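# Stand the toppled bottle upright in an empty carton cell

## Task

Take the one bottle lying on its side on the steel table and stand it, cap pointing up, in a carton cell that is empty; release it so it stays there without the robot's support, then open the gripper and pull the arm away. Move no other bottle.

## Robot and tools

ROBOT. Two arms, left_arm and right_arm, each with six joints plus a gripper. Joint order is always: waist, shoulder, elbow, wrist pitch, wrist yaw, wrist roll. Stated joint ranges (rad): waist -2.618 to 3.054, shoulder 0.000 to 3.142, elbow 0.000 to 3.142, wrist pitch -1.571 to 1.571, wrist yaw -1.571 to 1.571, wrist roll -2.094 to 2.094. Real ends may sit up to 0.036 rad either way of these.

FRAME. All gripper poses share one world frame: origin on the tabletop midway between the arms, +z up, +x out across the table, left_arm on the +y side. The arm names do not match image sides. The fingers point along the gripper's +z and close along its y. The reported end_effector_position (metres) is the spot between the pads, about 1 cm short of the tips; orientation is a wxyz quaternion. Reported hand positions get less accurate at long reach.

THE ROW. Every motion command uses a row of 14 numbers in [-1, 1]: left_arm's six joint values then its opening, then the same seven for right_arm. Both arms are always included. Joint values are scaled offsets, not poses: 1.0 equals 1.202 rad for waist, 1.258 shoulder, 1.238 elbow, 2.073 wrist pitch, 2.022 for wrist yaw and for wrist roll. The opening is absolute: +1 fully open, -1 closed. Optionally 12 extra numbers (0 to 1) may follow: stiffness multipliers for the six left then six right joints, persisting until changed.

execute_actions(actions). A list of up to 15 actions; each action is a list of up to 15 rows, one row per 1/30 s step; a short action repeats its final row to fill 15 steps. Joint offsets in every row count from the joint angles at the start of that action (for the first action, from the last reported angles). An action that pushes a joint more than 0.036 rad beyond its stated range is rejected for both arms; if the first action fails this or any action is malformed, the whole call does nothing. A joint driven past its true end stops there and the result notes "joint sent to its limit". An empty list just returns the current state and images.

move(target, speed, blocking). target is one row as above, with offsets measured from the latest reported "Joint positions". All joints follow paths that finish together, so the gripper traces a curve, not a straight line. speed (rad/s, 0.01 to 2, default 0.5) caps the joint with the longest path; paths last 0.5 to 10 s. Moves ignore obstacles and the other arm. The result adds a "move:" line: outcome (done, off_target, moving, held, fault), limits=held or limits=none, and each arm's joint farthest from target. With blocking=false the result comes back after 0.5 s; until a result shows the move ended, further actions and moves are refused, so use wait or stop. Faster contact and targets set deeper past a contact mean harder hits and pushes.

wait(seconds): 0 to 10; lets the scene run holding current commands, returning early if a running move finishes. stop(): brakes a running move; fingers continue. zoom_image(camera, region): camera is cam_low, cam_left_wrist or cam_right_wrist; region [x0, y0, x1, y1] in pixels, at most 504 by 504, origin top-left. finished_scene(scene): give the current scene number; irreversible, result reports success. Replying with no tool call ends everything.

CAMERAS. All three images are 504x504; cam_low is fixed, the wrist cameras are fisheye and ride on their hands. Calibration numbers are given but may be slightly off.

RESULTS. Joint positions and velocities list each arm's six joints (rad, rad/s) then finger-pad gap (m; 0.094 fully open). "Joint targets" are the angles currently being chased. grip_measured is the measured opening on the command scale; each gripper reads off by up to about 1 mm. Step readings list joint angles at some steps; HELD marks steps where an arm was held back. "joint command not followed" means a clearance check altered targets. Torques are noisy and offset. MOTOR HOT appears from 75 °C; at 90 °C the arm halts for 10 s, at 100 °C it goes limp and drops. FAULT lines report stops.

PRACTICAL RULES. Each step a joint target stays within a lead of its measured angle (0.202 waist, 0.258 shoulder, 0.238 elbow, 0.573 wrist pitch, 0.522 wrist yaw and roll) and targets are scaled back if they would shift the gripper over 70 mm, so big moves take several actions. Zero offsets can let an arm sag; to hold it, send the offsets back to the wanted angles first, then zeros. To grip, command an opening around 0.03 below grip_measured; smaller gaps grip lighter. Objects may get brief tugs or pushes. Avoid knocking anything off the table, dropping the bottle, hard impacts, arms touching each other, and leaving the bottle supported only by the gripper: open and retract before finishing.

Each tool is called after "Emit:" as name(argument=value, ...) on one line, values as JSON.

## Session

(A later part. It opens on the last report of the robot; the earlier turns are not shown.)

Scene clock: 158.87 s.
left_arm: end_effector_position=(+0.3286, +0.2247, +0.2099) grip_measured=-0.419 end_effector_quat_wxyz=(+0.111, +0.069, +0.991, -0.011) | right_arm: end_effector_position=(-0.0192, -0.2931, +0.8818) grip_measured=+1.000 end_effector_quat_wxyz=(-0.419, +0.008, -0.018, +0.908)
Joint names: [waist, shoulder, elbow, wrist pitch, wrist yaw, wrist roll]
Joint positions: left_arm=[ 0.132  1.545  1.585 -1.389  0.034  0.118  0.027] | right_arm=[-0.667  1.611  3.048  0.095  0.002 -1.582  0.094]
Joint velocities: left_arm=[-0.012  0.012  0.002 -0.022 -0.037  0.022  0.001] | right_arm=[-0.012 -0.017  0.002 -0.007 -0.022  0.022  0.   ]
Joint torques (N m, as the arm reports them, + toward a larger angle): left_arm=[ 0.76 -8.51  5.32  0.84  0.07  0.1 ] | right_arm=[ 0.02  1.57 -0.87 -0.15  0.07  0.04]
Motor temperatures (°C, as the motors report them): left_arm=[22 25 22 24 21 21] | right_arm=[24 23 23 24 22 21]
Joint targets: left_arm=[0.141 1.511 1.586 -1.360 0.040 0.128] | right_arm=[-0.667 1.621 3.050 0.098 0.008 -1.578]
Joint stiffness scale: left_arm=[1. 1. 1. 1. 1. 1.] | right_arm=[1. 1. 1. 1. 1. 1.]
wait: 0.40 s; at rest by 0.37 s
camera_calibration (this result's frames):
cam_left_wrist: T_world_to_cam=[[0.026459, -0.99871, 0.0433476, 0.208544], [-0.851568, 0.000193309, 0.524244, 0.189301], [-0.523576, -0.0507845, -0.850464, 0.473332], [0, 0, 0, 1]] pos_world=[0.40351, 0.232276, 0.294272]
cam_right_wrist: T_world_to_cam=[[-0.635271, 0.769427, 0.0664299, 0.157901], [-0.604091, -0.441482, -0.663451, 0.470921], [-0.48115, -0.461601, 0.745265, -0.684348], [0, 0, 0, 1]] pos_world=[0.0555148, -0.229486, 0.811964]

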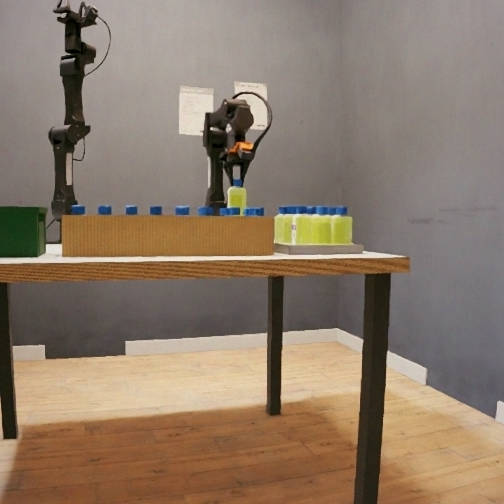

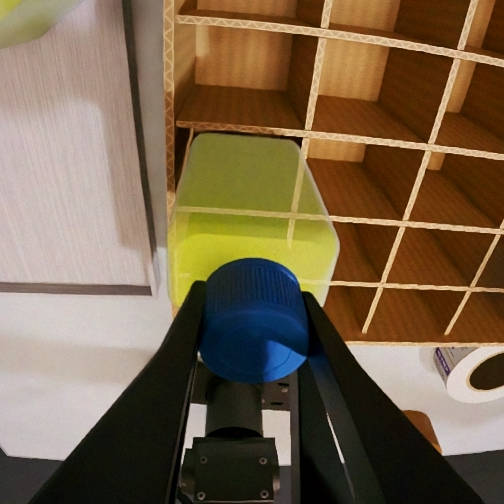

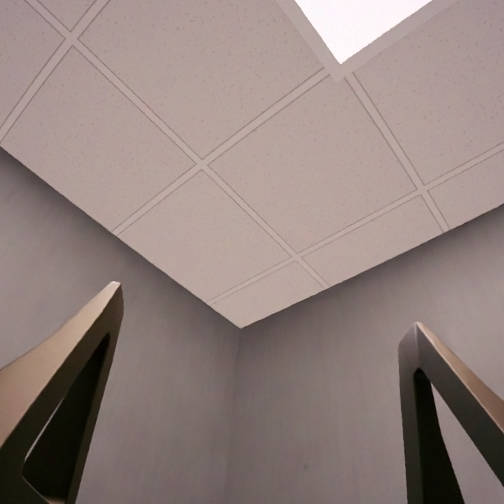

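Emit:
execute_actions(actions=[[[0.0075,-0.02809,-0.00431,0.01985,0.003,0.0049,-0.45,0,0.0079,0.0016,0.0015,0.003,0.002,1],[0.0075,-0.02916,-0.00941,0.02233,0.003,0.0049,-0.45,0,0.0079,0.0016,0.0015,0.003,0.002,1],[0.0075,-0.03022,-0.01453,0.02481,0.003,0.0049,-0.45,0,0.0079,0.0016,0.0015,0.003,0.002,1],[0.0075,-0.03129,-0.01963,0.02728,0.003,0.0049,-0.45,0,0.0079,0.0016,0.0015,0.003,0.002,1],[0.0075,-0.03235,-0.02474,0.02976,0.003,0.0049,-0.45,0,0.0079,0.0016,0.0015,0.003,0.002,1],[0.0075,-0.03341,-0.02984,0.03224,0.003,0.0049,-0.45,0,0.0079,0.0016,0.0015,0.003,0.002,1],[0.0075,-0.03448,-0.03496,0.03472,0.003,0.0049,-0.45,0,0.0079,0.0016,0.0015,0.003,0.002,1],[0.0075,-0.03554,-0.04006,0.0372,0.003,0.0049,-0.45,0,0.0079,0.0016,0.0015,0.003,0.002,1],[0.0075,-0.0366,-0.04517,0.03968,0.003,0.0049,-0.45,0,0.0079,0.0016,0.0015,0.003,0.002,1],[0.0075,-0.03767,-0.05027,0.04215,0.003,0.0049,-0.45,0,0.0079,0.0016,0.0015,0.003,0.002,1],[0.0075,-0.03873,-0.05539,0.04463,0.003,0.0049,-0.45,0,0.0079,0.0016,0.0015,0.003,0.002,1],[0.0075,-0.0398,-0.06049,0.04711,0.003,0.0049,-0.45,0,0.0079,0.0016,0.0015,0.003,0.002,1],[0.0075,-0.04086,-0.0656,0.04959,0.003,0.0049,-0.45,0,0.0079,0.0016,0.0015,0.003,0.002,1],[0.0075,-0.04086,-0.0656,0.049,0.003,0.0049,-0.45,0,0.0079,0.0016,0.0015,0.003,0.002,1],[0.0075,-0.04086,-0.0656,0.0465,0.003,0.0049,-0.45,0,0.0079,0.0016,0.0015,0.003,0.002,1]]])

Emit:
wait(seconds=0.4)

Scene clock: 161.63 s.
left_arm: end_effector_position=(+0.3269, +0.2248, +0.1942) grip_measured=-0.419 end_effector_quat_wxyz=(+0.109, +0.069, +0.992, -0.011) | right_arm: end_effector_position=(-0.0192, -0.2931, +0.8818) grip_measured=+1.000 end_effector_quat_wxyz=(-0.419, +0.008, -0.018, +0.908)
Joint names: [waist, shoulder, elbow, wrist pitch, wrist yaw, wrist roll]
Joint positions: left_arm=[ 0.132  1.528  1.505 -1.331  0.034  0.118  0.027] | right_arm=[-0.667  1.611  3.048  0.095  0.002 -1.582  0.094]
Joint velocities: left_arm=[-0.017  0.007 -0.085  0.037 -0.095  0.022 -0.002] | right_arm=[-0.007  0.012  0.002  0.007 -0.007  0.007  0.   ]
Joint torques (N m, as the arm reports them, + toward a larger angle): left_arm=[ 0.66 -8.37  5.53  0.85  0.08  0.05] | right_arm=[ 0.01  1.59 -0.88 -0.14  0.06  0.04]
Motor temperatures (°C, as the motors report them): left_arm=[22 26 22 24 21 21] | right_arm=[24 23 23 24 22 21]
Joint targets: left_arm=[0.141 1.494 1.504 -1.293 0.040 0.128] | right_arm=[-0.667 1.621 3.050 0.098 0.008 -1.578]
Joint stiffness scale: left_arm=[1. 1. 1. 1. 1. 1.] | right_arm=[1. 1. 1. 1. 1. 1.]
Step readings (joint positions):
0: left_arm=[0.132 1.545 1.585 -1.389 0.034 0.118] | right_arm=[-0.667 1.611 3.048 0.095 0.002 -1.582]
1: left_arm=[0.132 1.545 1.585 -1.388 0.034 0.118] | right_arm=[-0.667 1.611 3.048 0.095 0.002 -1.582]
2: left_arm=[0.132 1.544 1.584 -1.386 0.034 0.118] | right_arm=[-0.667 1.611 3.048 0.095 0.002 -1.582]
4: left_arm=[0.132 1.540 1.574 -1.376 0.034 0.118] | right_arm=[-0.667 1.611 3.048 0.095 0.002 -1.582]
8: left_arm=[0.132 1.534 1.547 -1.360 0.034 0.118] | right_arm=[-0.667 1.611 3.048 0.095 0.002 -1.582]
15: Joint positions above
camera_calibration (this result's frames):
cam_left_wrist: T_world_to_cam=[[0.026657, -0.998713, 0.0431509, 0.209277], [-0.84916, 0.000153707, 0.528136, 0.194567], [-0.527463, -0.0507205, -0.848063, 0.45979], [0, 0, 0, 1]] pos_world=[0.402162, 0.232298, 0.278142]
cam_right_wrist: T_world_to_cam=[[-0.635271, 0.769427, 0.0664299, 0.157901], [-0.604091, -0.441482, -0.663451, 0.470921], [-0.48115, -0.461601, 0.745265, -0.684348], [0, 0, 0, 1]] pos_world=[0.0555148, -0.229486, 0.811964]

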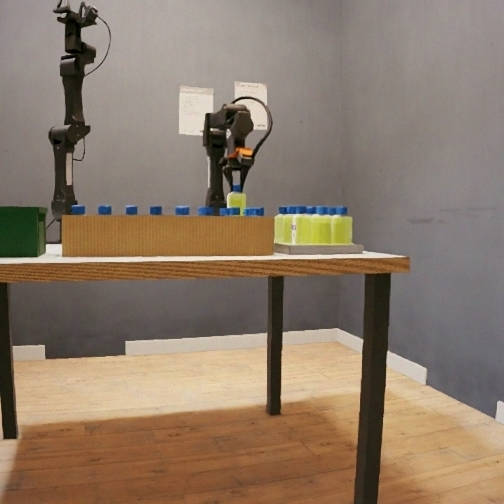

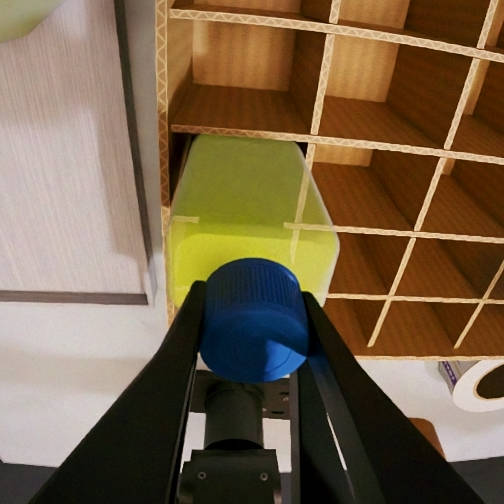

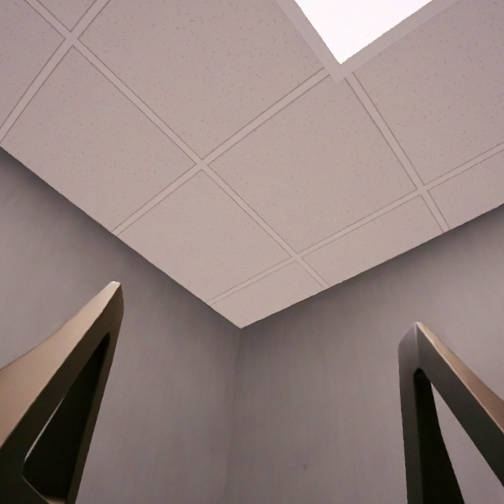

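Scene clock: 162.03 s.
left_arm: end_effector_position=(+0.3283, +0.2247, +0.1937) grip_measured=-0.419 end_effector_quat_wxyz=(+0.112, +0.069, +0.991, -0.011) | right_arm: end_effector_position=(-0.0192, -0.2931, +0.8818) grip_measured=+1.000 end_effector_quat_wxyz=(-0.419, +0.008, -0.018, +0.908)
Joint names: [waist, shoulder, elbow, wrist pitch, wrist yaw, wrist roll]
Joint positions: left_arm=[ 0.132  1.528  1.502 -1.323  0.034  0.118  0.027] | right_arm=[-0.667  1.611  3.048  0.095  0.002 -1.582  0.094]
Joint velocities: left_arm=[-0.002  0.007  0.007  0.007  0.007 -0.051  0.001] | right_arm=[-0.007  0.012 -0.002  0.007 -0.037 -0.007  0.   ]
Joint torques (N m, as the arm reports them, + toward a larger angle): left_arm=[ 0.52 -8.45  5.44  0.88  0.02  0.08] | right_arm=[-0.02  1.59 -0.85 -0.15  0.07  0.06]
Motor temperatures (°C, as the motors report them): left_arm=[22 26 22 24 21 21] | right_arm=[24 23 23 24 22 21]
Joint targets: left_arm=[0.141 1.494 1.504 -1.293 0.040 0.128] | right_arm=[-0.667 1.621 3.050 0.098 0.008 -1.578]
Joint stiffness scale: left_arm=[1. 1. 1. 1. 1. 1.] | right_arm=[1. 1. 1. 1. 1. 1.]
wait: 0.40 s; no rest
camera_calibration (this result's frames):
cam_left_wrist: T_world_to_cam=[[0.026426, -0.998709, 0.0433803, 0.209264], [-0.851968, 0.00019988, 0.523594, 0.197844], [-0.522927, -0.0507951, -0.850863, 0.459235], [0, 0, 0, 1]] pos_world=[0.403173, 0.232282, 0.278078]
cam_right_wrist: T_world_to_cam=[[-0.635271, 0.769427, 0.0664299, 0.157901], [-0.604091, -0.441482, -0.663451, 0.470921], [-0.48115, -0.461601, 0.745265, -0.684348], [0, 0, 0, 1]] pos_world=[0.0555148, -0.229486, 0.811964]

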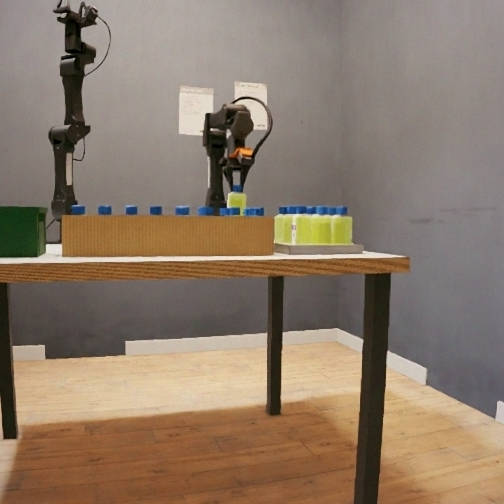

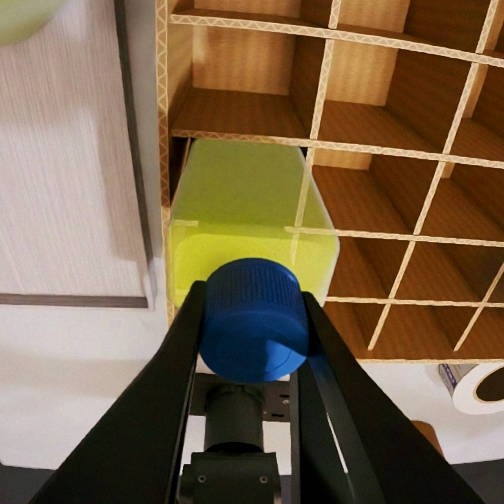

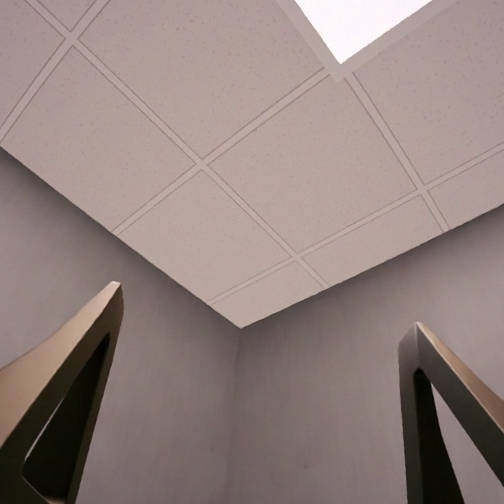

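Emit:
execute_actions(actions=[[[0.0075,-0.028,-0.0058,0.02027,0.003,0.0049,-0.45,0,0.0079,0.0016,0.0015,0.003,0.002,1],[0.0075,-0.02897,-0.01321,0.02607,0.003,0.0049,-0.45,0,0.0079,0.0016,0.0015,0.003,0.002,1],[0.0075,-0.02994,-0.02063,0.03139,0.003,0.0049,-0.45,0,0.0079,0.0016,0.0015,0.003,0.002,1],[0.0075,-0.03091,-0.02804,0.03527,0.003,0.0049,-0.45,0,0.0079,0.0016,0.0015,0.003,0.002,1],[0.0075,-0.03188,-0.03546,0.03914,0.003,0.0049,-0.45,0,0.0079,0.0016,0.0015,0.003,0.002,1],[0.0075,-0.03285,-0.04287,0.04301,0.003,0.0049,-0.45,0,0.0079,0.0016,0.0015,0.003,0.002,1],[0.0075,-0.03382,-0.05029,0.04688,0.003,0.0049,-0.45,0,0.0079,0.0016,0.0015,0.003,0.002,1],[0.0075,-0.03479,-0.0577,0.05075,0.003,0.0049,-0.45,0,0.0079,0.0016,0.0015,0.003,0.002,1],[0.0075,-0.03576,-0.06512,0.05463,0.003,0.0049,-0.45,0,0.0079,0.0016,0.0015,0.003,0.002,1],[0.0075,-0.03673,-0.07253,0.0585,0.003,0.0049,-0.45,0,0.0079,0.0016,0.0015,0.003,0.002,1],[0.0075,-0.0377,-0.07995,0.06237,0.003,0.0049,-0.45,0,0.0079,0.0016,0.0015,0.003,0.002,1],[0.0075,-0.03867,-0.08736,0.06624,0.003,0.0049,-0.45,0,0.0079,0.0016,0.0015,0.003,0.002,1],[0.0075,-0.03964,-0.09478,0.07012,0.003,0.0049,-0.45,0,0.0079,0.0016,0.0015,0.003,0.002,1],[0.0075,-0.04061,-0.10219,0.07398,0.003,0.0049,-0.45,0,0.0079,0.0016,0.0015,0.003,0.002,1],[0.0075,-0.04158,-0.10961,0.07448,0.003,0.0049,-0.45,0,0.0079,0.0016,0.0015,0.003,0.002,1]]])

Scene clock: 165.53 s.
left_arm: end_effector_position=(+0.3266, +0.2247, +0.1670) grip_measured=-0.419 end_effector_quat_wxyz=(+0.108, +0.069, +0.992, -0.011) | right_arm: end_effector_position=(-0.0192, -0.2931, +0.8818) grip_measured=+1.000 end_effector_quat_wxyz=(-0.419, +0.008, -0.018, +0.908)
Joint names: [waist, shoulder, elbow, wrist pitch, wrist yaw, wrist roll]
Joint positions: left_arm=[ 0.132  1.512  1.381 -1.225  0.034  0.118  0.027] | right_arm=[-0.667  1.611  3.048  0.095  0.002 -1.582  0.094]
Joint velocities: left_arm=[ 0.012 -0.051 -0.252  0.3   -0.037 -0.051 -0.   ] | right_arm=[-0.012  0.012 -0.002  0.022 -0.037 -0.007  0.   ]
Joint torques (N m, as the arm reports them, + toward a larger angle): left_arm=[ 0.77 -8.34  5.29  0.78  0.06  0.05] | right_arm=[ 0.01  1.57 -0.86 -0.16  0.08  0.04]
Motor temperatures (°C, as the motors report them): left_arm=[22 26 22 25 21 21] | right_arm=[24 23 23 24 22 21]
Joint targets: left_arm=[0.141 1.476 1.366 -1.168 0.040 0.128] | right_arm=[-0.667 1.621 3.050 0.098 0.008 -1.578]
Joint stiffness scale: left_arm=[1. 1. 1. 1. 1. 1.] | right_arm=[1. 1. 1. 1. 1. 1.]
Step readings (joint positions):
0: left_arm=[0.132 1.528 1.502 -1.322 0.034 0.118] | right_arm=[-0.667 1.611 3.048 0.095 0.002 -1.582]
1: left_arm=[0.132 1.528 1.502 -1.322 0.034 0.118] | right_arm=[-0.667 1.611 3.048 0.095 0.002 -1.582]
2: left_arm=[0.132 1.527 1.500 -1.318 0.034 0.118] | right_arm=[-0.667 1.611 3.048 0.095 0.002 -1.582]
4: left_arm=[0.132 1.522 1.485 -1.308 0.034 0.118] | right_arm=[-0.667 1.611 3.048 0.095 0.002 -1.582]
8: left_arm=[0.132 1.517 1.447 -1.279 0.034 0.118] | right_arm=[-0.667 1.611 3.048 0.095 0.002 -1.582]
15: Joint positions above
camera_calibration (this result's frames):
cam_left_wrist: T_world_to_cam=[[0.0266417, -0.9987, 0.0434571, 0.210343], [-0.84835, 0.000406831, 0.529436, 0.208138], [-0.528766, -0.0509719, -0.847236, 0.436957], [0, 0, 0, 1]] pos_world=[0.402017, 0.232258, 0.250869]
cam_right_wrist: T_world_to_cam=[[-0.635271, 0.769427, 0.0664299, 0.157901], [-0.604091, -0.441482, -0.663451, 0.470921], [-0.48115, -0.461601, 0.745265, -0.684348], [0, 0, 0, 1]] pos_world=[0.0555148, -0.229486, 0.811964]

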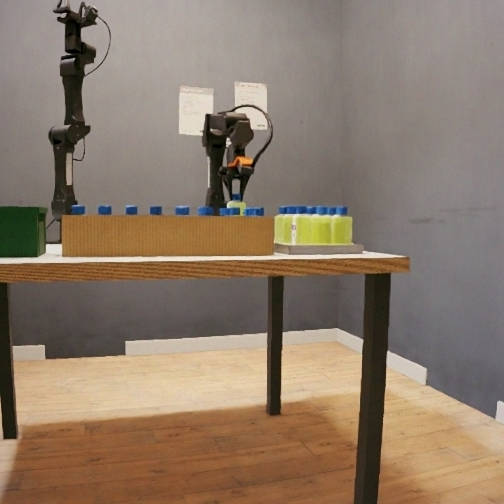

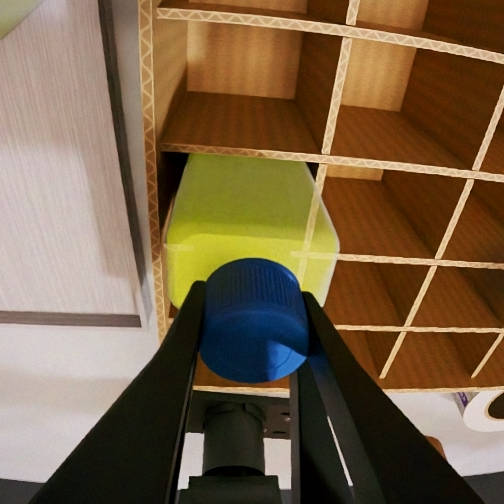

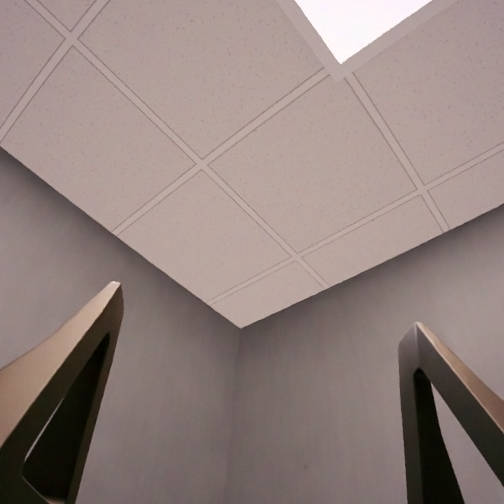

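Emit:
execute_actions(actions=[[[0.0075,-0.02885,-0.01872,0.03151,0.003,0.0049,-0.45,0,0.0079,0.0016,0.0015,0.003,0.002,1],[0.0075,-0.02908,-0.02531,0.03678,0.003,0.0049,-0.45,0,0.0079,0.0016,0.0015,0.003,0.002,1],[0.0075,-0.0293,-0.03191,0.04205,0.003,0.0049,-0.45,0,0.0079,0.0016,0.0015,0.003,0.002,1],[0.0075,-0.02953,-0.03851,0.04587,0.003,0.0049,-0.45,0,0.0079,0.0016,0.0015,0.003,0.002,1],[0.0075,-0.02976,-0.0451,0.04969,0.003,0.0049,-0.45,0,0.0079,0.0016,0.0015,0.003,0.002,1],[0.0075,-0.02999,-0.0517,0.05351,0.003,0.0049,-0.45,0,0.0079,0.0016,0.0015,0.003,0.002,1],[0.0075,-0.03022,-0.0583,0.05733,0.003,0.0049,-0.45,0,0.0079,0.0016,0.0015,0.003,0.002,1],[0.0075,-0.03044,-0.06489,0.06115,0.003,0.0049,-0.45,0,0.0079,0.0016,0.0015,0.003,0.002,1],[0.0075,-0.03067,-0.07149,0.06497,0.003,0.0049,-0.45,0,0.0079,0.0016,0.0015,0.003,0.002,1],[0.0075,-0.0309,-0.07809,0.06879,0.003,0.0049,-0.45,0,0.0079,0.0016,0.0015,0.003,0.002,1],[0.0075,-0.03113,-0.08468,0.07261,0.003,0.0049,-0.45,0,0.0079,0.0016,0.0015,0.003,0.002,1],[0.0075,-0.03136,-0.09128,0.07643,0.003,0.0049,-0.45,0,0.0079,0.0016,0.0015,0.003,0.002,1],[0.0075,-0.03158,-0.09788,0.08025,0.003,0.0049,-0.45,0,0.0079,0.0016,0.0015,0.003,0.002,1],[0.0075,-0.03181,-0.10447,0.08407,0.003,0.0049,-0.45,0,0.0079,0.0016,0.0015,0.003,0.002,1],[0.0075,-0.03204,-0.11107,0.08355,0.003,0.0049,-0.45,0,0.0079,0.0016,0.0015,0.003,0.002,1]]])

Scene clock: 167.83 s.
left_arm: end_effector_position=(+0.3272, +0.2248, +0.1381) grip_measured=-0.419 end_effector_quat_wxyz=(+0.111, +0.069, +0.991, -0.011) | right_arm: end_effector_position=(-0.0192, -0.2931, +0.8818) grip_measured=+1.000 end_effector_quat_wxyz=(-0.419, +0.008, -0.018, +0.908)
Joint names: [waist, shoulder, elbow, wrist pitch, wrist yaw, wrist roll]
Joint positions: left_arm=[ 0.132  1.504  1.258 -1.104  0.033  0.118  0.027] | right_arm=[-0.667  1.611  3.048  0.095  0.002 -1.582  0.094]
Joint velocities: left_arm=[-0.012  0.012 -0.217  0.227 -0.095  0.022 -0.001] | right_arm=[ 0.002 -0.017  0.007  0.081 -0.007 -0.125  0.   ]
Joint torques (N m, as the arm reports them, + toward a larger angle): left_arm=[ 0.67 -8.22  5.19  0.75  0.13  0.08] | right_arm=[ 0.01  1.55 -0.85 -0.15  0.08  0.05]
Motor temperatures (°C, as the motors report them): left_arm=[22 26 22 25 21 21] | right_arm=[24 23 23 24 22 21]
Joint targets: left_arm=[0.141 1.472 1.243 -1.052 0.040 0.128] | right_arm=[-0.667 1.621 3.050 0.098 0.008 -1.578]
Joint stiffness scale: left_arm=[1. 1. 1. 1. 1. 1.] | right_arm=[1. 1. 1. 1. 1. 1.]
Step readings (joint positions):
0: left_arm=[0.132 1.511 1.363 -1.199 0.034 0.118] | right_arm=[-0.667 1.611 3.048 0.095 0.002 -1.582]
1: left_arm=[0.132 1.511 1.363 -1.198 0.034 0.118] | right_arm=[-0.667 1.611 3.048 0.095 0.002 -1.582]
2: left_arm=[0.132 1.510 1.361 -1.196 0.034 0.118] | right_arm=[-0.667 1.611 3.048 0.095 0.002 -1.582]
4: left_arm=[0.132 1.506 1.349 -1.186 0.034 0.118] | right_arm=[-0.667 1.611 3.048 0.095 0.002 -1.582]
8: left_arm=[0.132 1.504 1.316 -1.158 0.034 0.118] | right_arm=[-0.667 1.611 3.048 0.095 0.002 -1.582]
15: Joint positions above
camera_calibration (this result's frames):
cam_left_wrist: T_world_to_cam=[[0.0265916, -0.998724, 0.042927, 0.211804], [-0.850971, -0.0000829535, 0.525213, 0.225482], [-0.524539, -0.0504958, -0.849887, 0.411688], [0, 0, 0, 1]] pos_world=[0.402193, 0.232341, 0.22237]
cam_right_wrist: T_world_to_cam=[[-0.635271, 0.769427, 0.0664299, 0.157901], [-0.604091, -0.441482, -0.663451, 0.470921], [-0.48115, -0.461601, 0.745265, -0.684348], [0, 0, 0, 1]] pos_world=[0.0555148, -0.229486, 0.811964]

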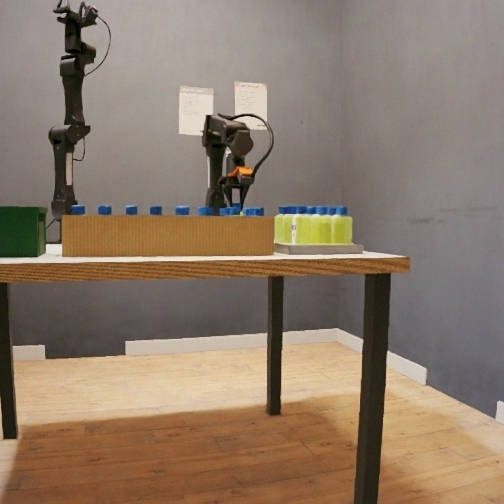

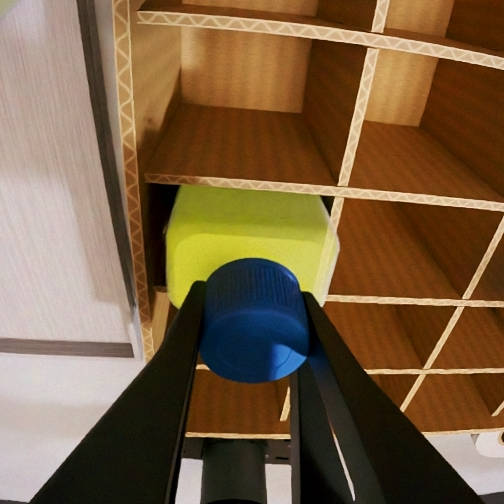

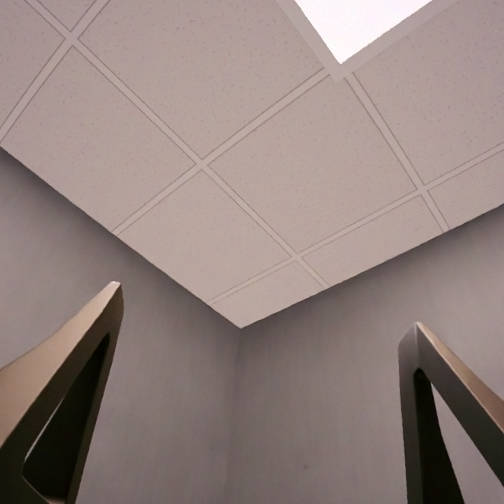

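Emit:
execute_actions(actions=[[[0.0075,-0.02544,-0.01514,0.02783,0.0035,0.0049,-0.45,0,0.0079,0.0016,0.0015,0.003,0.002,1],[0.0075,-0.02544,-0.01815,0.03063,0.0035,0.0049,-0.45,0,0.0079,0.0016,0.0015,0.003,0.002,1],[0.0075,-0.02544,-0.02117,0.0329,0.0035,0.0049,-0.45,0,0.0079,0.0016,0.0015,0.003,0.002,1],[0.0075,-0.02544,-0.02418,0.03468,0.0035,0.0049,-0.45,0,0.0079,0.0016,0.0015,0.003,0.002,1],[0.0075,-0.02544,-0.0272,0.03652,0.0035,0.0049,-0.45,0,0.0079,0.0016,0.0015,0.003,0.002,1],[0.0075,-0.02544,-0.03021,0.0383,0.0035,0.0049,-0.45,0,0.0079,0.0016,0.0015,0.003,0.002,1],[0.0075,-0.02544,-0.03323,0.04009,0.0035,0.0049,-0.45,0,0.0079,0.0016,0.0015,0.003,0.002,1],[0.0075,-0.02544,-0.03624,0.04192,0.0035,0.0049,-0.45,0,0.0079,0.0016,0.0015,0.003,0.002,1],[0.0075,-0.02544,-0.03926,0.0437,0.0035,0.0049,-0.45,0,0.0079,0.0016,0.0015,0.003,0.002,1],[0.0075,-0.02544,-0.04227,0.04549,0.0035,0.0049,-0.45,0,0.0079,0.0016,0.0015,0.003,0.002,1],[0.0075,-0.02544,-0.04529,0.04732,0.0035,0.0049,-0.45,0,0.0079,0.0016,0.0015,0.003,0.002,1],[0.0075,-0.02544,-0.0483,0.04911,0.0035,0.0049,-0.45,0,0.0079,0.0016,0.0015,0.003,0.002,1],[0.0075,-0.02544,-0.05132,0.05089,0.0035,0.0049,-0.45,0,0.0079,0.0016,0.0015,0.003,0.002,1],[0.0075,-0.02544,-0.05433,0.05273,0.0035,0.0049,-0.45,0,0.0079,0.0016,0.0015,0.003,0.002,1],[0.0075,-0.02544,-0.05735,0.0521,0.0035,0.0049,-0.45,0,0.0079,0.0016,0.0015,0.003,0.002,1]]])

Emit:
wait(seconds=0.3)

Scene clock: 170.20 s.
left_arm: end_effector_position=(+0.3279, +0.2249, +0.1223) grip_measured=-0.419 end_effector_quat_wxyz=(+0.113, +0.069, +0.991, -0.010) | right_arm: end_effector_position=(-0.0192, -0.2931, +0.8818) grip_measured=+1.000 end_effector_quat_wxyz=(-0.419, +0.008, -0.018, +0.908)
Joint names: [waist, shoulder, elbow, wrist pitch, wrist yaw, wrist roll]
Joint positions: left_arm=[ 0.132  1.504  1.193 -1.035  0.033  0.118  0.027] | right_arm=[-0.667  1.611  3.048  0.095  0.002 -1.582  0.094]
Joint velocities: left_arm=[-0.012 -0.002 -0.1    0.081 -0.022  0.095  0.001] | right_arm=[ 0.002  0.012  0.002  0.066 -0.066 -0.051  0.   ]
Joint torques (N m, as the arm reports them, + toward a larger angle): left_arm=[ 0.68 -8.18  5.55  0.77  0.11  0.05] | right_arm=[ 0.05  1.62 -0.85 -0.15  0.07  0.06]
Motor temperatures (°C, as the motors report them): left_arm=[22 26 22 25 21 21] | right_arm=[24 23 23 24 22 21]
Joint targets: left_arm=[0.141 1.472 1.186 -0.996 0.040 0.128] | right_arm=[-0.667 1.621 3.050 0.098 0.008 -1.578]
Joint stiffness scale: left_arm=[1. 1. 1. 1. 1. 1.] | right_arm=[1. 1. 1. 1. 1. 1.]
Step readings (joint positions):
0: left_arm=[0.132 1.504 1.240 -1.082 0.033 0.118] | right_arm=[-0.667 1.611 3.048 0.095 0.002 -1.582]
1: left_arm=[0.132 1.504 1.240 -1.082 0.033 0.118] | right_arm=[-0.667 1.611 3.048 0.095 0.002 -1.582]
2: left_arm=[0.132 1.504 1.240 -1.081 0.033 0.118] | right_arm=[-0.667 1.611 3.048 0.095 0.002 -1.582]
4: left_arm=[0.132 1.504 1.237 -1.074 0.033 0.118] | right_arm=[-0.667 1.611 3.048 0.095 0.002 -1.582]
8: left_arm=[0.132 1.504 1.219 -1.060 0.033 0.118] | right_arm=[-0.667 1.611 3.048 0.095 0.002 -1.582]
15: Joint positions above
camera_calibration (this result's frames):
cam_left_wrist: T_world_to_cam=[[0.0265316, -0.998748, 0.0424138, 0.212679], [-0.85377, -0.000569811, 0.520651, 0.23598], [-0.519974, -0.0500253, -0.852716, 0.397314], [0, 0, 0, 1]] pos_world=[0.402423, 0.232422, 0.206912]
cam_right_wrist: T_world_to_cam=[[-0.635271, 0.769427, 0.0664299, 0.157901], [-0.604091, -0.441482, -0.663451, 0.470921], [-0.48115, -0.461601, 0.745265, -0.684348], [0, 0, 0, 1]] pos_world=[0.0555148, -0.229486, 0.811964]

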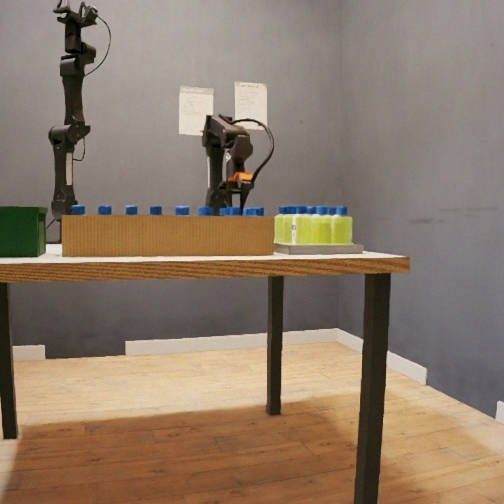

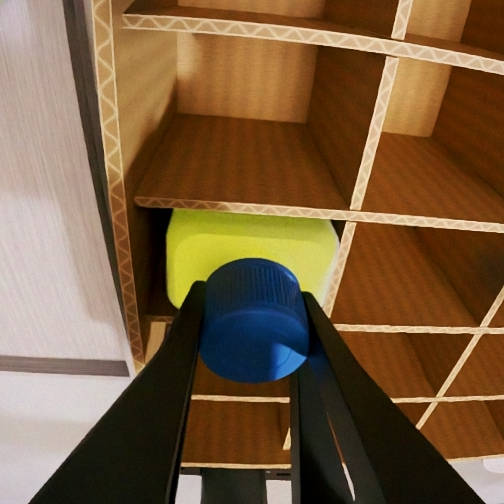

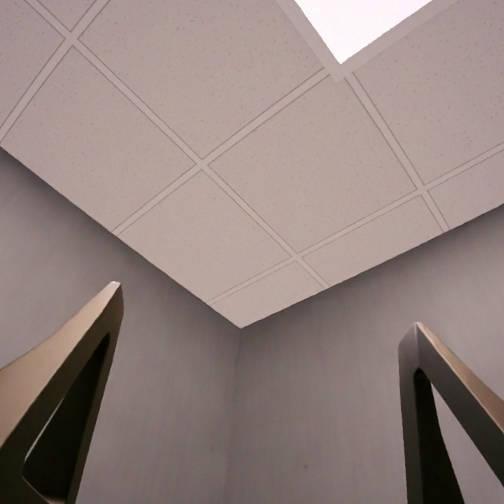

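Scene clock: 170.50 s.
left_arm: end_effector_position=(+0.3278, +0.2252, +0.1204) grip_measured=-0.419 end_effector_quat_wxyz=(+0.113, +0.068, +0.991, -0.011) | right_arm: end_effector_position=(-0.0192, -0.2931, +0.8818) grip_measured=+1.000 end_effector_quat_wxyz=(-0.419, +0.008, -0.018, +0.908)
Joint names: [waist, shoulder, elbow, wrist pitch, wrist yaw, wrist roll]
Joint positions: left_arm=[ 0.134  1.504  1.186 -1.027  0.033  0.118  0.027] | right_arm=[-0.667  1.611  3.048  0.095  0.002 -1.582  0.094]
Joint velocities: left_arm=[ 0.002  0.012  0.012  0.007  0.051 -0.037 -0.001] | right_arm=[ 0.012 -0.007 -0.002  0.007 -0.066  0.007  0.   ]
Joint torques (N m, as the arm reports them, + toward a larger angle): left_arm=[ 0.73 -8.13  5.4   0.87  0.09  0.08] | right_arm=[ 0.05  1.57 -0.83 -0.15  0.07  0.04]
Motor temperatures (°C, as the motors report them): left_arm=[22 26 22 25 21 21] | right_arm=[24 23 23 24 22 21]
Joint targets: left_arm=[0.142 1.472 1.186 -0.996 0.041 0.128] | right_arm=[-0.667 1.621 3.050 0.098 0.008 -1.578]
Joint stiffness scale: left_arm=[1. 1. 1. 1. 1. 1.] | right_arm=[1. 1. 1. 1. 1. 1.]
wait: 0.30 s; no rest
camera_calibration (this result's frames):
cam_left_wrist: T_world_to_cam=[[0.0275733, -0.998703, 0.0428013, 0.212648], [-0.853964, -0.00127746, 0.52033, 0.237195], [-0.519601, -0.050898, -0.852892, 0.395786], [0, 0, 0, 1]] pos_world=[0.402344, 0.23282, 0.205042]
cam_right_wrist: T_world_to_cam=[[-0.635271, 0.769427, 0.0664299, 0.157901], [-0.604091, -0.441482, -0.663451, 0.470921], [-0.48115, -0.461601, 0.745265, -0.684348], [0, 0, 0, 1]] pos_world=[0.0555148, -0.229486, 0.811964]

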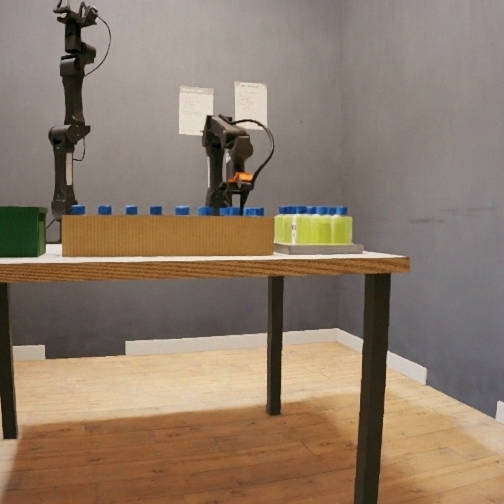

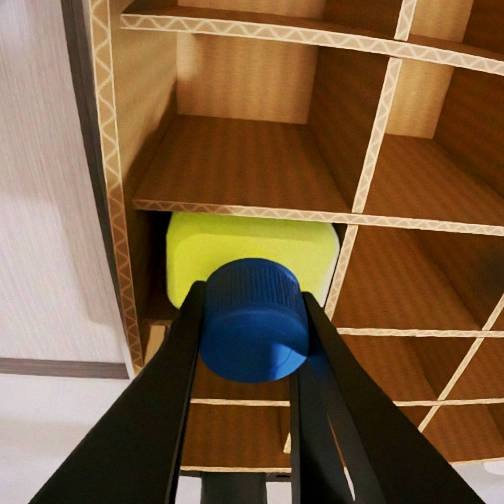

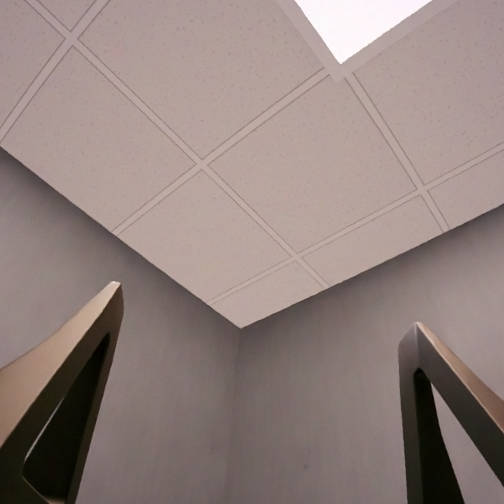

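Emit:
execute_actions(actions=[[[0.0058,-0.02544,-0.0013,0.01572,0.0035,0.0049,-0.45,0,0.0079,0.0016,0.0015,0.003,0.002,1],[0.0058,-0.02544,-0.0026,0.01649,0.0035,0.0049,-0.45,0,0.0079,0.0016,0.0015,0.003,0.002,1],[0.0058,-0.02544,-0.0039,0.01727,0.0035,0.0049,-0.45,0,0.0079,0.0016,0.0015,0.003,0.002,1],[0.0058,-0.02544,-0.0052,0.01804,0.0035,0.0049,-0.45,0,0.0079,0.0016,0.0015,0.003,0.002,1],[0.0058,-0.02544,-0.0065,0.01881,0.0035,0.0049,-0.45,0,0.0079,0.0016,0.0015,0.003,0.002,1],[0.0058,-0.02544,-0.0078,0.01958,0.0035,0.0049,-0.45,0,0.0079,0.0016,0.0015,0.003,0.002,1],[0.0058,-0.02544,-0.009,0.02035,0.0035,0.0049,-0.45,0,0.0079,0.0016,0.0015,0.003,0.002,1],[0.0058,-0.02544,-0.0103,0.02113,0.0035,0.0049,-0.45,0,0.0079,0.0016,0.0015,0.003,0.002,1],[0.0058,-0.02544,-0.0116,0.0219,0.0035,0.0049,-0.45,0,0.0079,0.0016,0.0015,0.003,0.002,1],[0.0058,-0.02544,-0.0129,0.02267,0.0035,0.0049,-0.45,0,0.0079,0.0016,0.0015,0.003,0.002,1]]])

Emit:
wait(seconds=0.3)

Scene clock: 173.20 s.
left_arm: end_effector_position=(+0.3297, +0.2251, +0.1200) grip_measured=-0.420 end_effector_quat_wxyz=(+0.120, +0.068, +0.990, -0.010) | right_arm: end_effector_position=(-0.0192, -0.2931, +0.8818) grip_measured=+1.000 end_effector_quat_wxyz=(-0.419, +0.008, -0.018, +0.908)
Joint names: [waist, shoulder, elbow, wrist pitch, wrist yaw, wrist roll]
Joint positions: left_arm=[ 0.134  1.498  1.176 -1.009  0.033  0.118  0.027] | right_arm=[-0.667  1.611  3.048  0.095  0.002 -1.582  0.094]
Joint velocities: left_arm=[-0.007 -0.002 -0.002  0.007 -0.022  0.037 -0.002] | right_arm=[-0.027  0.017 -0.002 -0.022  0.007  0.081  0.   ]
Joint torques (N m, as the arm reports them, + toward a larger angle): left_arm=[ 0.44 -7.61  4.9   0.92  0.03  0.05] | right_arm=[ 0.02  1.59 -0.83 -0.15  0.08  0.05]
Motor temperatures (°C, as the motors report them): left_arm=[22 26 22 25 21 21] | right_arm=[24 23 23 24 22 21]
Joint targets: left_arm=[0.141 1.472 1.170 -0.980 0.040 0.128] | right_arm=[-0.667 1.621 3.050 0.098 0.008 -1.578]
Joint stiffness scale: left_arm=[1. 1. 1. 1. 1. 1.] | right_arm=[1. 1. 1. 1. 1. 1.]
Step readings (joint positions):
0: left_arm=[0.134 1.504 1.186 -1.026 0.033 0.118] | right_arm=[-0.667 1.611 3.048 0.095 0.002 -1.582]
1: left_arm=[0.134 1.504 1.186 -1.026 0.033 0.118] | right_arm=[-0.667 1.611 3.048 0.095 0.002 -1.582]
2: left_arm=[0.134 1.504 1.186 -1.026 0.033 0.118] | right_arm=[-0.667 1.611 3.048 0.095 0.002 -1.582]
4: left_arm=[0.134 1.504 1.186 -1.024 0.033 0.118] | right_arm=[-0.667 1.611 3.048 0.095 0.002 -1.582]
8: left_arm=[0.134 1.502 1.183 -1.016 0.033 0.118] | right_arm=[-0.667 1.611 3.048 0.095 0.002 -1.582]
15: Joint positions above
camera_calibration (this result's frames):
cam_left_wrist: T_world_to_cam=[[0.0268747, -0.99868, 0.0437716, 0.212626], [-0.861219, -0.000900031, 0.508232, 0.242691], [-0.507522, -0.0513555, -0.860107, 0.393415], [0, 0, 0, 1]] pos_world=[0.402963, 0.232768, 0.205728]
cam_right_wrist: T_world_to_cam=[[-0.635271, 0.769427, 0.0664299, 0.157901], [-0.604091, -0.441482, -0.663451, 0.470921], [-0.48115, -0.461601, 0.745265, -0.684348], [0, 0, 0, 1]] pos_world=[0.0555148, -0.229486, 0.811964]

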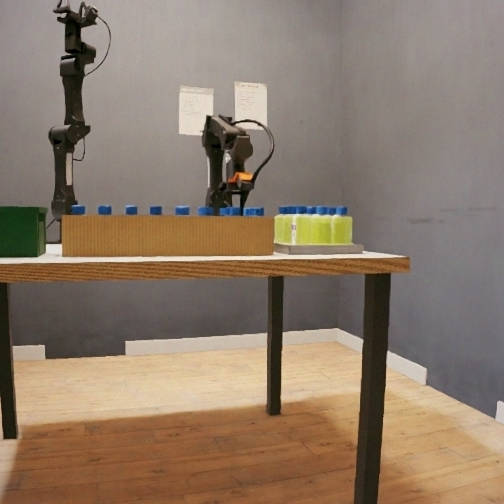

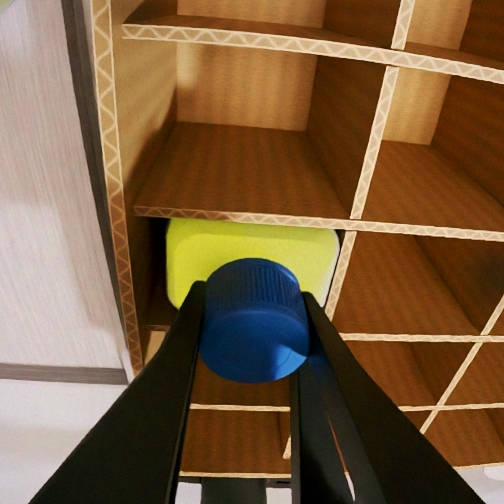

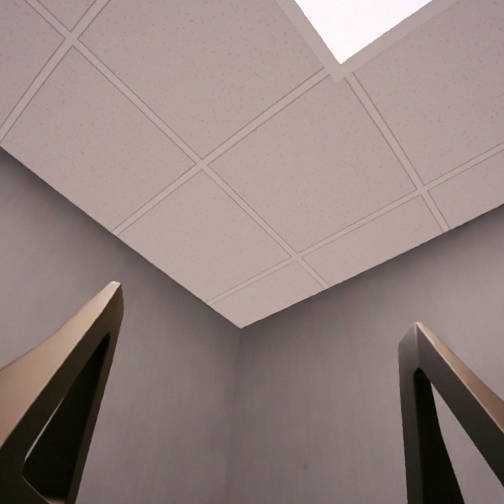

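Scene clock: 173.50 s.
left_arm: end_effector_position=(+0.3297, +0.2251, +0.1200) grip_measured=-0.420 end_effector_quat_wxyz=(+0.120, +0.068, +0.990, -0.010) | right_arm: end_effector_position=(-0.0192, -0.2931, +0.8818) grip_measured=+1.000 end_effector_quat_wxyz=(-0.419, +0.008, -0.018, +0.908)
Joint names: [waist, shoulder, elbow, wrist pitch, wrist yaw, wrist roll]
Joint positions: left_arm=[ 0.134  1.498  1.176 -1.009  0.033  0.118  0.027] | right_arm=[-0.667  1.611  3.048  0.095  0.002 -1.582  0.094]
Joint velocities: left_arm=[ 0.002 -0.007  0.012  0.037 -0.007  0.022  0.001] | right_arm=[ 0.002 -0.002 -0.002  0.007 -0.11  -0.037  0.   ]
Joint torques (N m, as the arm reports them, + toward a larger angle): left_arm=[ 0.41 -7.81  4.95  0.82  0.1   0.08] | right_arm=[ 0.01  1.6  -0.88 -0.15  0.07  0.04]
Motor temperatures (°C, as the motors report them): left_arm=[22 26 22 25 21 21] | right_arm=[24 23 23 24 22 21]
Joint targets: left_arm=[0.141 1.472 1.170 -0.980 0.040 0.128] | right_arm=[-0.667 1.621 3.050 0.098 0.008 -1.578]
Joint stiffness scale: left_arm=[1. 1. 1. 1. 1. 1.] | right_arm=[1. 1. 1. 1. 1. 1.]
wait: 0.30 s; at rest by 0.17 s
camera_calibration (this result's frames):
cam_left_wrist: T_world_to_cam=[[0.0268747, -0.99868, 0.0437716, 0.212626], [-0.861219, -0.000900031, 0.508232, 0.242691], [-0.507522, -0.0513555, -0.860107, 0.393415], [0, 0, 0, 1]] pos_world=[0.402963, 0.232768, 0.205728]
cam_right_wrist: T_world_to_cam=[[-0.635271, 0.769427, 0.0664299, 0.157901], [-0.604091, -0.441482, -0.663451, 0.470921], [-0.48115, -0.461601, 0.745265, -0.684348], [0, 0, 0, 1]] pos_world=[0.0555148, -0.229486, 0.811964]

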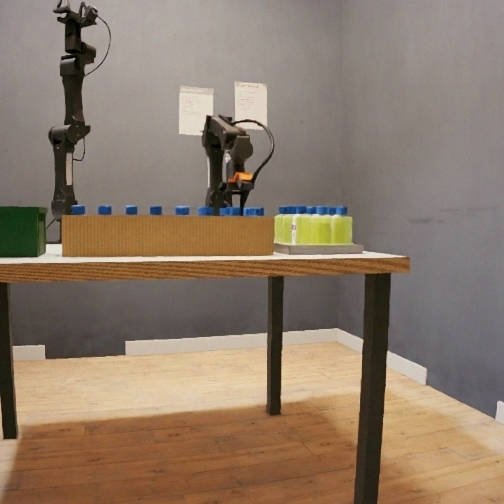

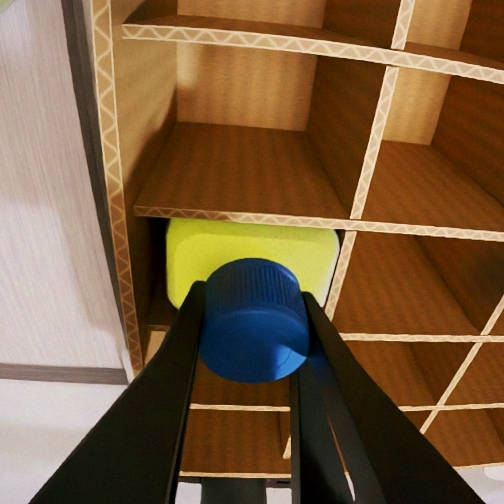

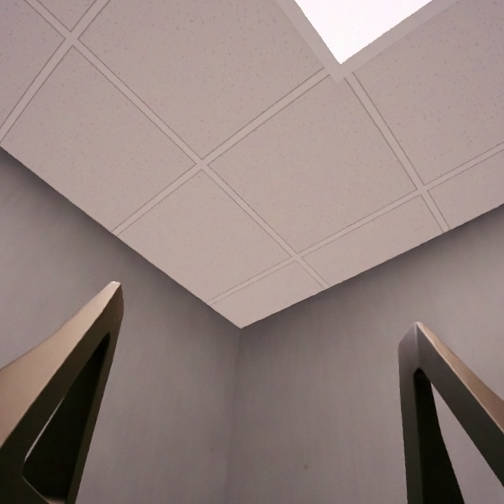

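Emit:
execute_actions(actions=[])

Scene clock: 175.23 s.
left_arm: end_effector_position=(+0.3297, +0.2251, +0.1200) grip_measured=-0.420 end_effector_quat_wxyz=(+0.120, +0.068, +0.990, -0.010) | right_arm: end_effector_position=(-0.0192, -0.2931, +0.8818) grip_measured=+1.000 end_effector_quat_wxyz=(-0.419, +0.008, -0.018, +0.908)
Joint names: [waist, shoulder, elbow, wrist pitch, wrist yaw, wrist roll]
Joint positions: left_arm=[ 0.134  1.498  1.176 -1.009  0.033  0.118  0.027] | right_arm=[-0.667  1.611  3.048  0.095  0.002 -1.582  0.094]
Joint velocities: left_arm=[ 0.007 -0.007 -0.007  0.066  0.007 -0.095  0.   ] | right_arm=[ 0.017 -0.002 -0.007 -0.051 -0.037  0.007  0.   ]
Joint torques (N m, as the arm reports them, + toward a larger angle): left_arm=[ 0.46 -7.79  5.02  0.87  0.08  0.06] | right_arm=[ 0.    1.58 -0.88 -0.15  0.06  0.06]
Motor temperatures (°C, as the motors report them): left_arm=[22 26 22 25 21 21] | right_arm=[24 23 23 24 22 21]
Joint targets: left_arm=[0.141 1.472 1.170 -0.980 0.040 0.128] | right_arm=[-0.667 1.621 3.050 0.098 0.008 -1.578]
Joint stiffness scale: left_arm=[1. 1. 1. 1. 1. 1.] | right_arm=[1. 1. 1. 1. 1. 1.]
camera_calibration (this result's frames):
cam_left_wrist: T_world_to_cam=[[0.0268747, -0.99868, 0.0437716, 0.212626], [-0.861219, -0.000900031, 0.508232, 0.242691], [-0.507522, -0.0513555, -0.860107, 0.393415], [0, 0, 0, 1]] pos_world=[0.402963, 0.232768, 0.205728]
cam_right_wrist: T_world_to_cam=[[-0.635271, 0.769427, 0.0664299, 0.157901], [-0.604091, -0.441482, -0.663451, 0.470921], [-0.48115, -0.461601, 0.745265, -0.684348], [0, 0, 0, 1]] pos_world=[0.0555148, -0.229486, 0.811964]

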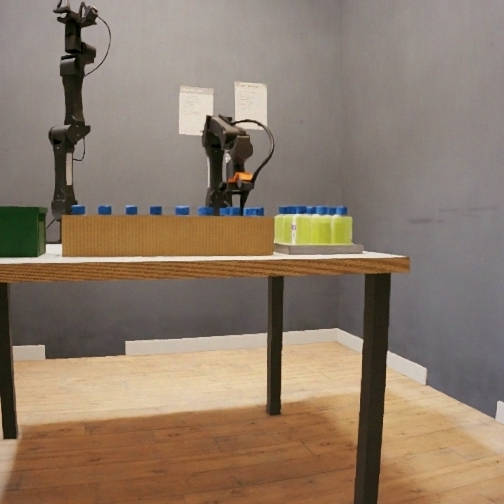

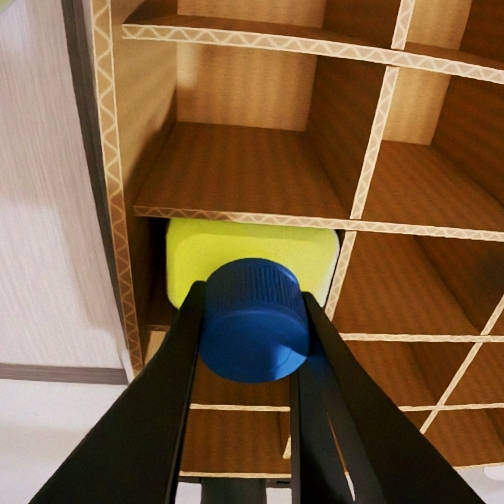

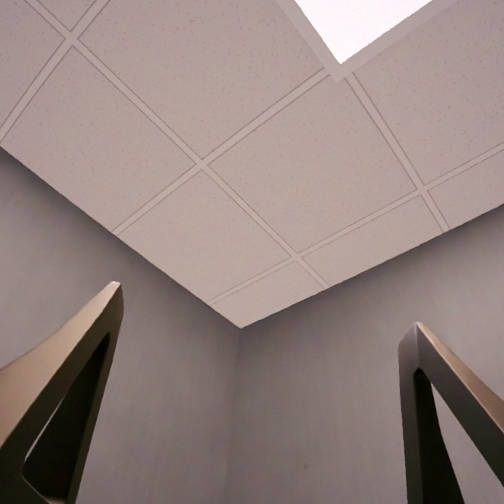

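Emit:
execute_actions(actions=[[[0.0058,-0.018,0.002,0.014,0.0035,0.0049,-0.43,0,0.0079,0.0016,0.0015,0.003,0.002,1],[0.0058,-0.018,0.002,0.014,0.0035,0.0049,-0.40,0,0.0079,0.0016,0.0015,0.003,0.002,1],[0.0058,-0.018,0.002,0.014,0.0035,0.0049,-0.37,0,0.0079,0.0016,0.0015,0.003,0.002,1],[0.0058,-0.018,0.002,0.014,0.0035,0.0049,-0.33,0,0.0079,0.0016,0.0015,0.003,0.002,1],[0.0058,-0.018,0.002,0.014,0.0035,0.0049,-0.29,0,0.0079,0.0016,0.0015,0.003,0.002,1],[0.0058,-0.018,0.002,0.014,0.0035,0.0049,-0.25,0,0.0079,0.0016,0.0015,0.003,0.002,1],[0.0058,-0.018,0.002,0.014,0.0035,0.0049,-0.21,0,0.0079,0.0016,0.0015,0.003,0.002,1],[0.0058,-0.018,0.002,0.014,0.0035,0.0049,-0.17,0,0.0079,0.0016,0.0015,0.003,0.002,1],[0.0058,-0.018,0.002,0.014,0.0035,0.0049,-0.13,0,0.0079,0.0016,0.0015,0.003,0.002,1],[0.0058,-0.018,0.002,0.014,0.0035,0.0049,-0.10,0,0.0079,0.0016,0.0015,0.003,0.002,1]]])

Scene clock: 176.43 s.
left_arm: end_effector_position=(+0.3314, +0.2250, +0.1205) grip_measured=-0.102 end_effector_quat_wxyz=(+0.124, +0.069, +0.990, -0.011) | right_arm: end_effector_position=(-0.0192, -0.2931, +0.8818) grip_measured=+1.000 end_effector_quat_wxyz=(-0.419, +0.008, -0.018, +0.908)
Joint names: [waist, shoulder, elbow, wrist pitch, wrist yaw, wrist roll]
Joint positions: left_arm=[ 0.134  1.498  1.176 -1.001  0.034  0.119  0.042] | right_arm=[-0.667  1.611  3.048  0.095  0.002 -1.582  0.094]
Joint velocities: left_arm=[-0.027  0.007 -0.017 -0.037  0.051 -0.022 -0.001] | right_arm=[-0.027  0.007  0.007 -0.051 -0.066  0.051  0.   ]
Joint torques (N m, as the arm reports them, + toward a larger angle): left_arm=[ 0.51 -7.33  5.67  0.78  0.01  0.07] | right_arm=[ 0.    1.55 -0.85 -0.15  0.07  0.04]
Motor temperatures (°C, as the motors report them): left_arm=[22 26 22 25 21 21] | right_arm=[24 23 23 24 22 21]
Joint targets: left_arm=[0.140 1.475 1.178 -0.979 0.040 0.129] | right_arm=[-0.667 1.621 3.050 0.098 0.008 -1.578]
Joint stiffness scale: left_arm=[1. 1. 1. 1. 1. 1.] | right_arm=[1. 1. 1. 1. 1. 1.]
Step readings (joint positions):
0: left_arm=[0.134 1.498 1.176 -1.009 0.033 0.118] | right_arm=[-0.667 1.611 3.048 0.095 0.002 -1.582]
1: left_arm=[0.134 1.498 1.176 -1.009 0.033 0.118] | right_arm=[-0.667 1.611 3.048 0.095 0.002 -1.582]
2: left_arm=[0.134 1.498 1.176 -1.009 0.033 0.118] | right_arm=[-0.667 1.611 3.048 0.095 0.002 -1.582]
4: left_arm=[0.134 1.498 1.176 -1.008 0.033 0.118] | right_arm=[-0.667 1.611 3.048 0.095 0.002 -1.582]
8: left_arm=[0.134 1.498 1.176 -1.005 0.034 0.118] | right_arm=[-0.667 1.611 3.048 0.095 0.002 -1.582]
15: Joint positions above
camera_calibration (this result's frames):
cam_left_wrist: T_world_to_cam=[[0.0260006, -0.998661, 0.0447217, 0.212568], [-0.864882, -0.0000382613, 0.501976, 0.245745], [-0.501302, -0.0517307, -0.863725, 0.393127], [0, 0, 0, 1]] pos_world=[0.404089, 0.23263, 0.206689]
cam_right_wrist: T_world_to_cam=[[-0.635271, 0.769427, 0.0664299, 0.157901], [-0.604091, -0.441482, -0.663451, 0.470921], [-0.48115, -0.461601, 0.745265, -0.684348], [0, 0, 0, 1]] pos_world=[0.0555148, -0.229486, 0.811964]

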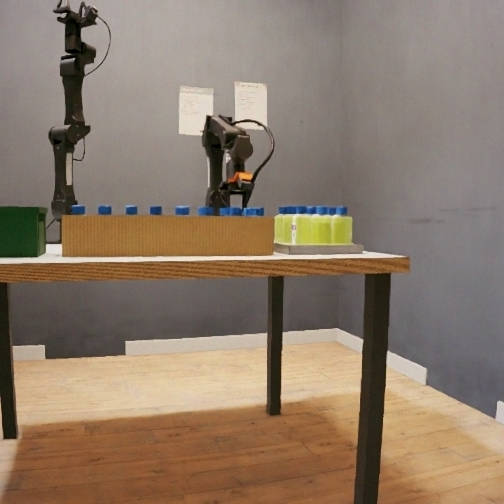

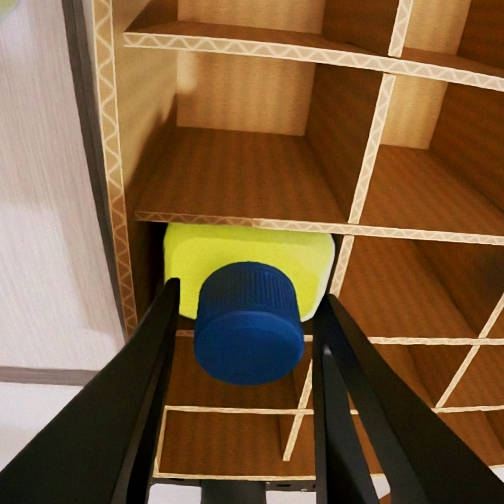

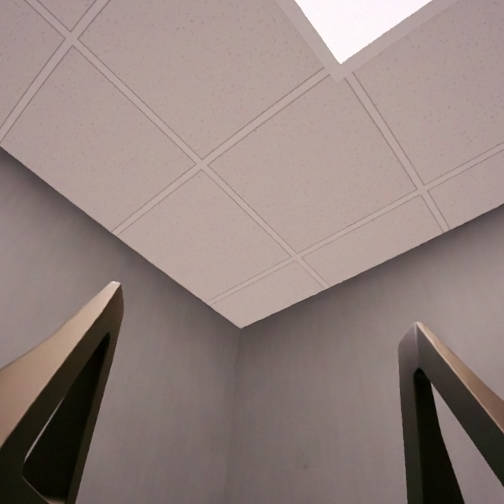

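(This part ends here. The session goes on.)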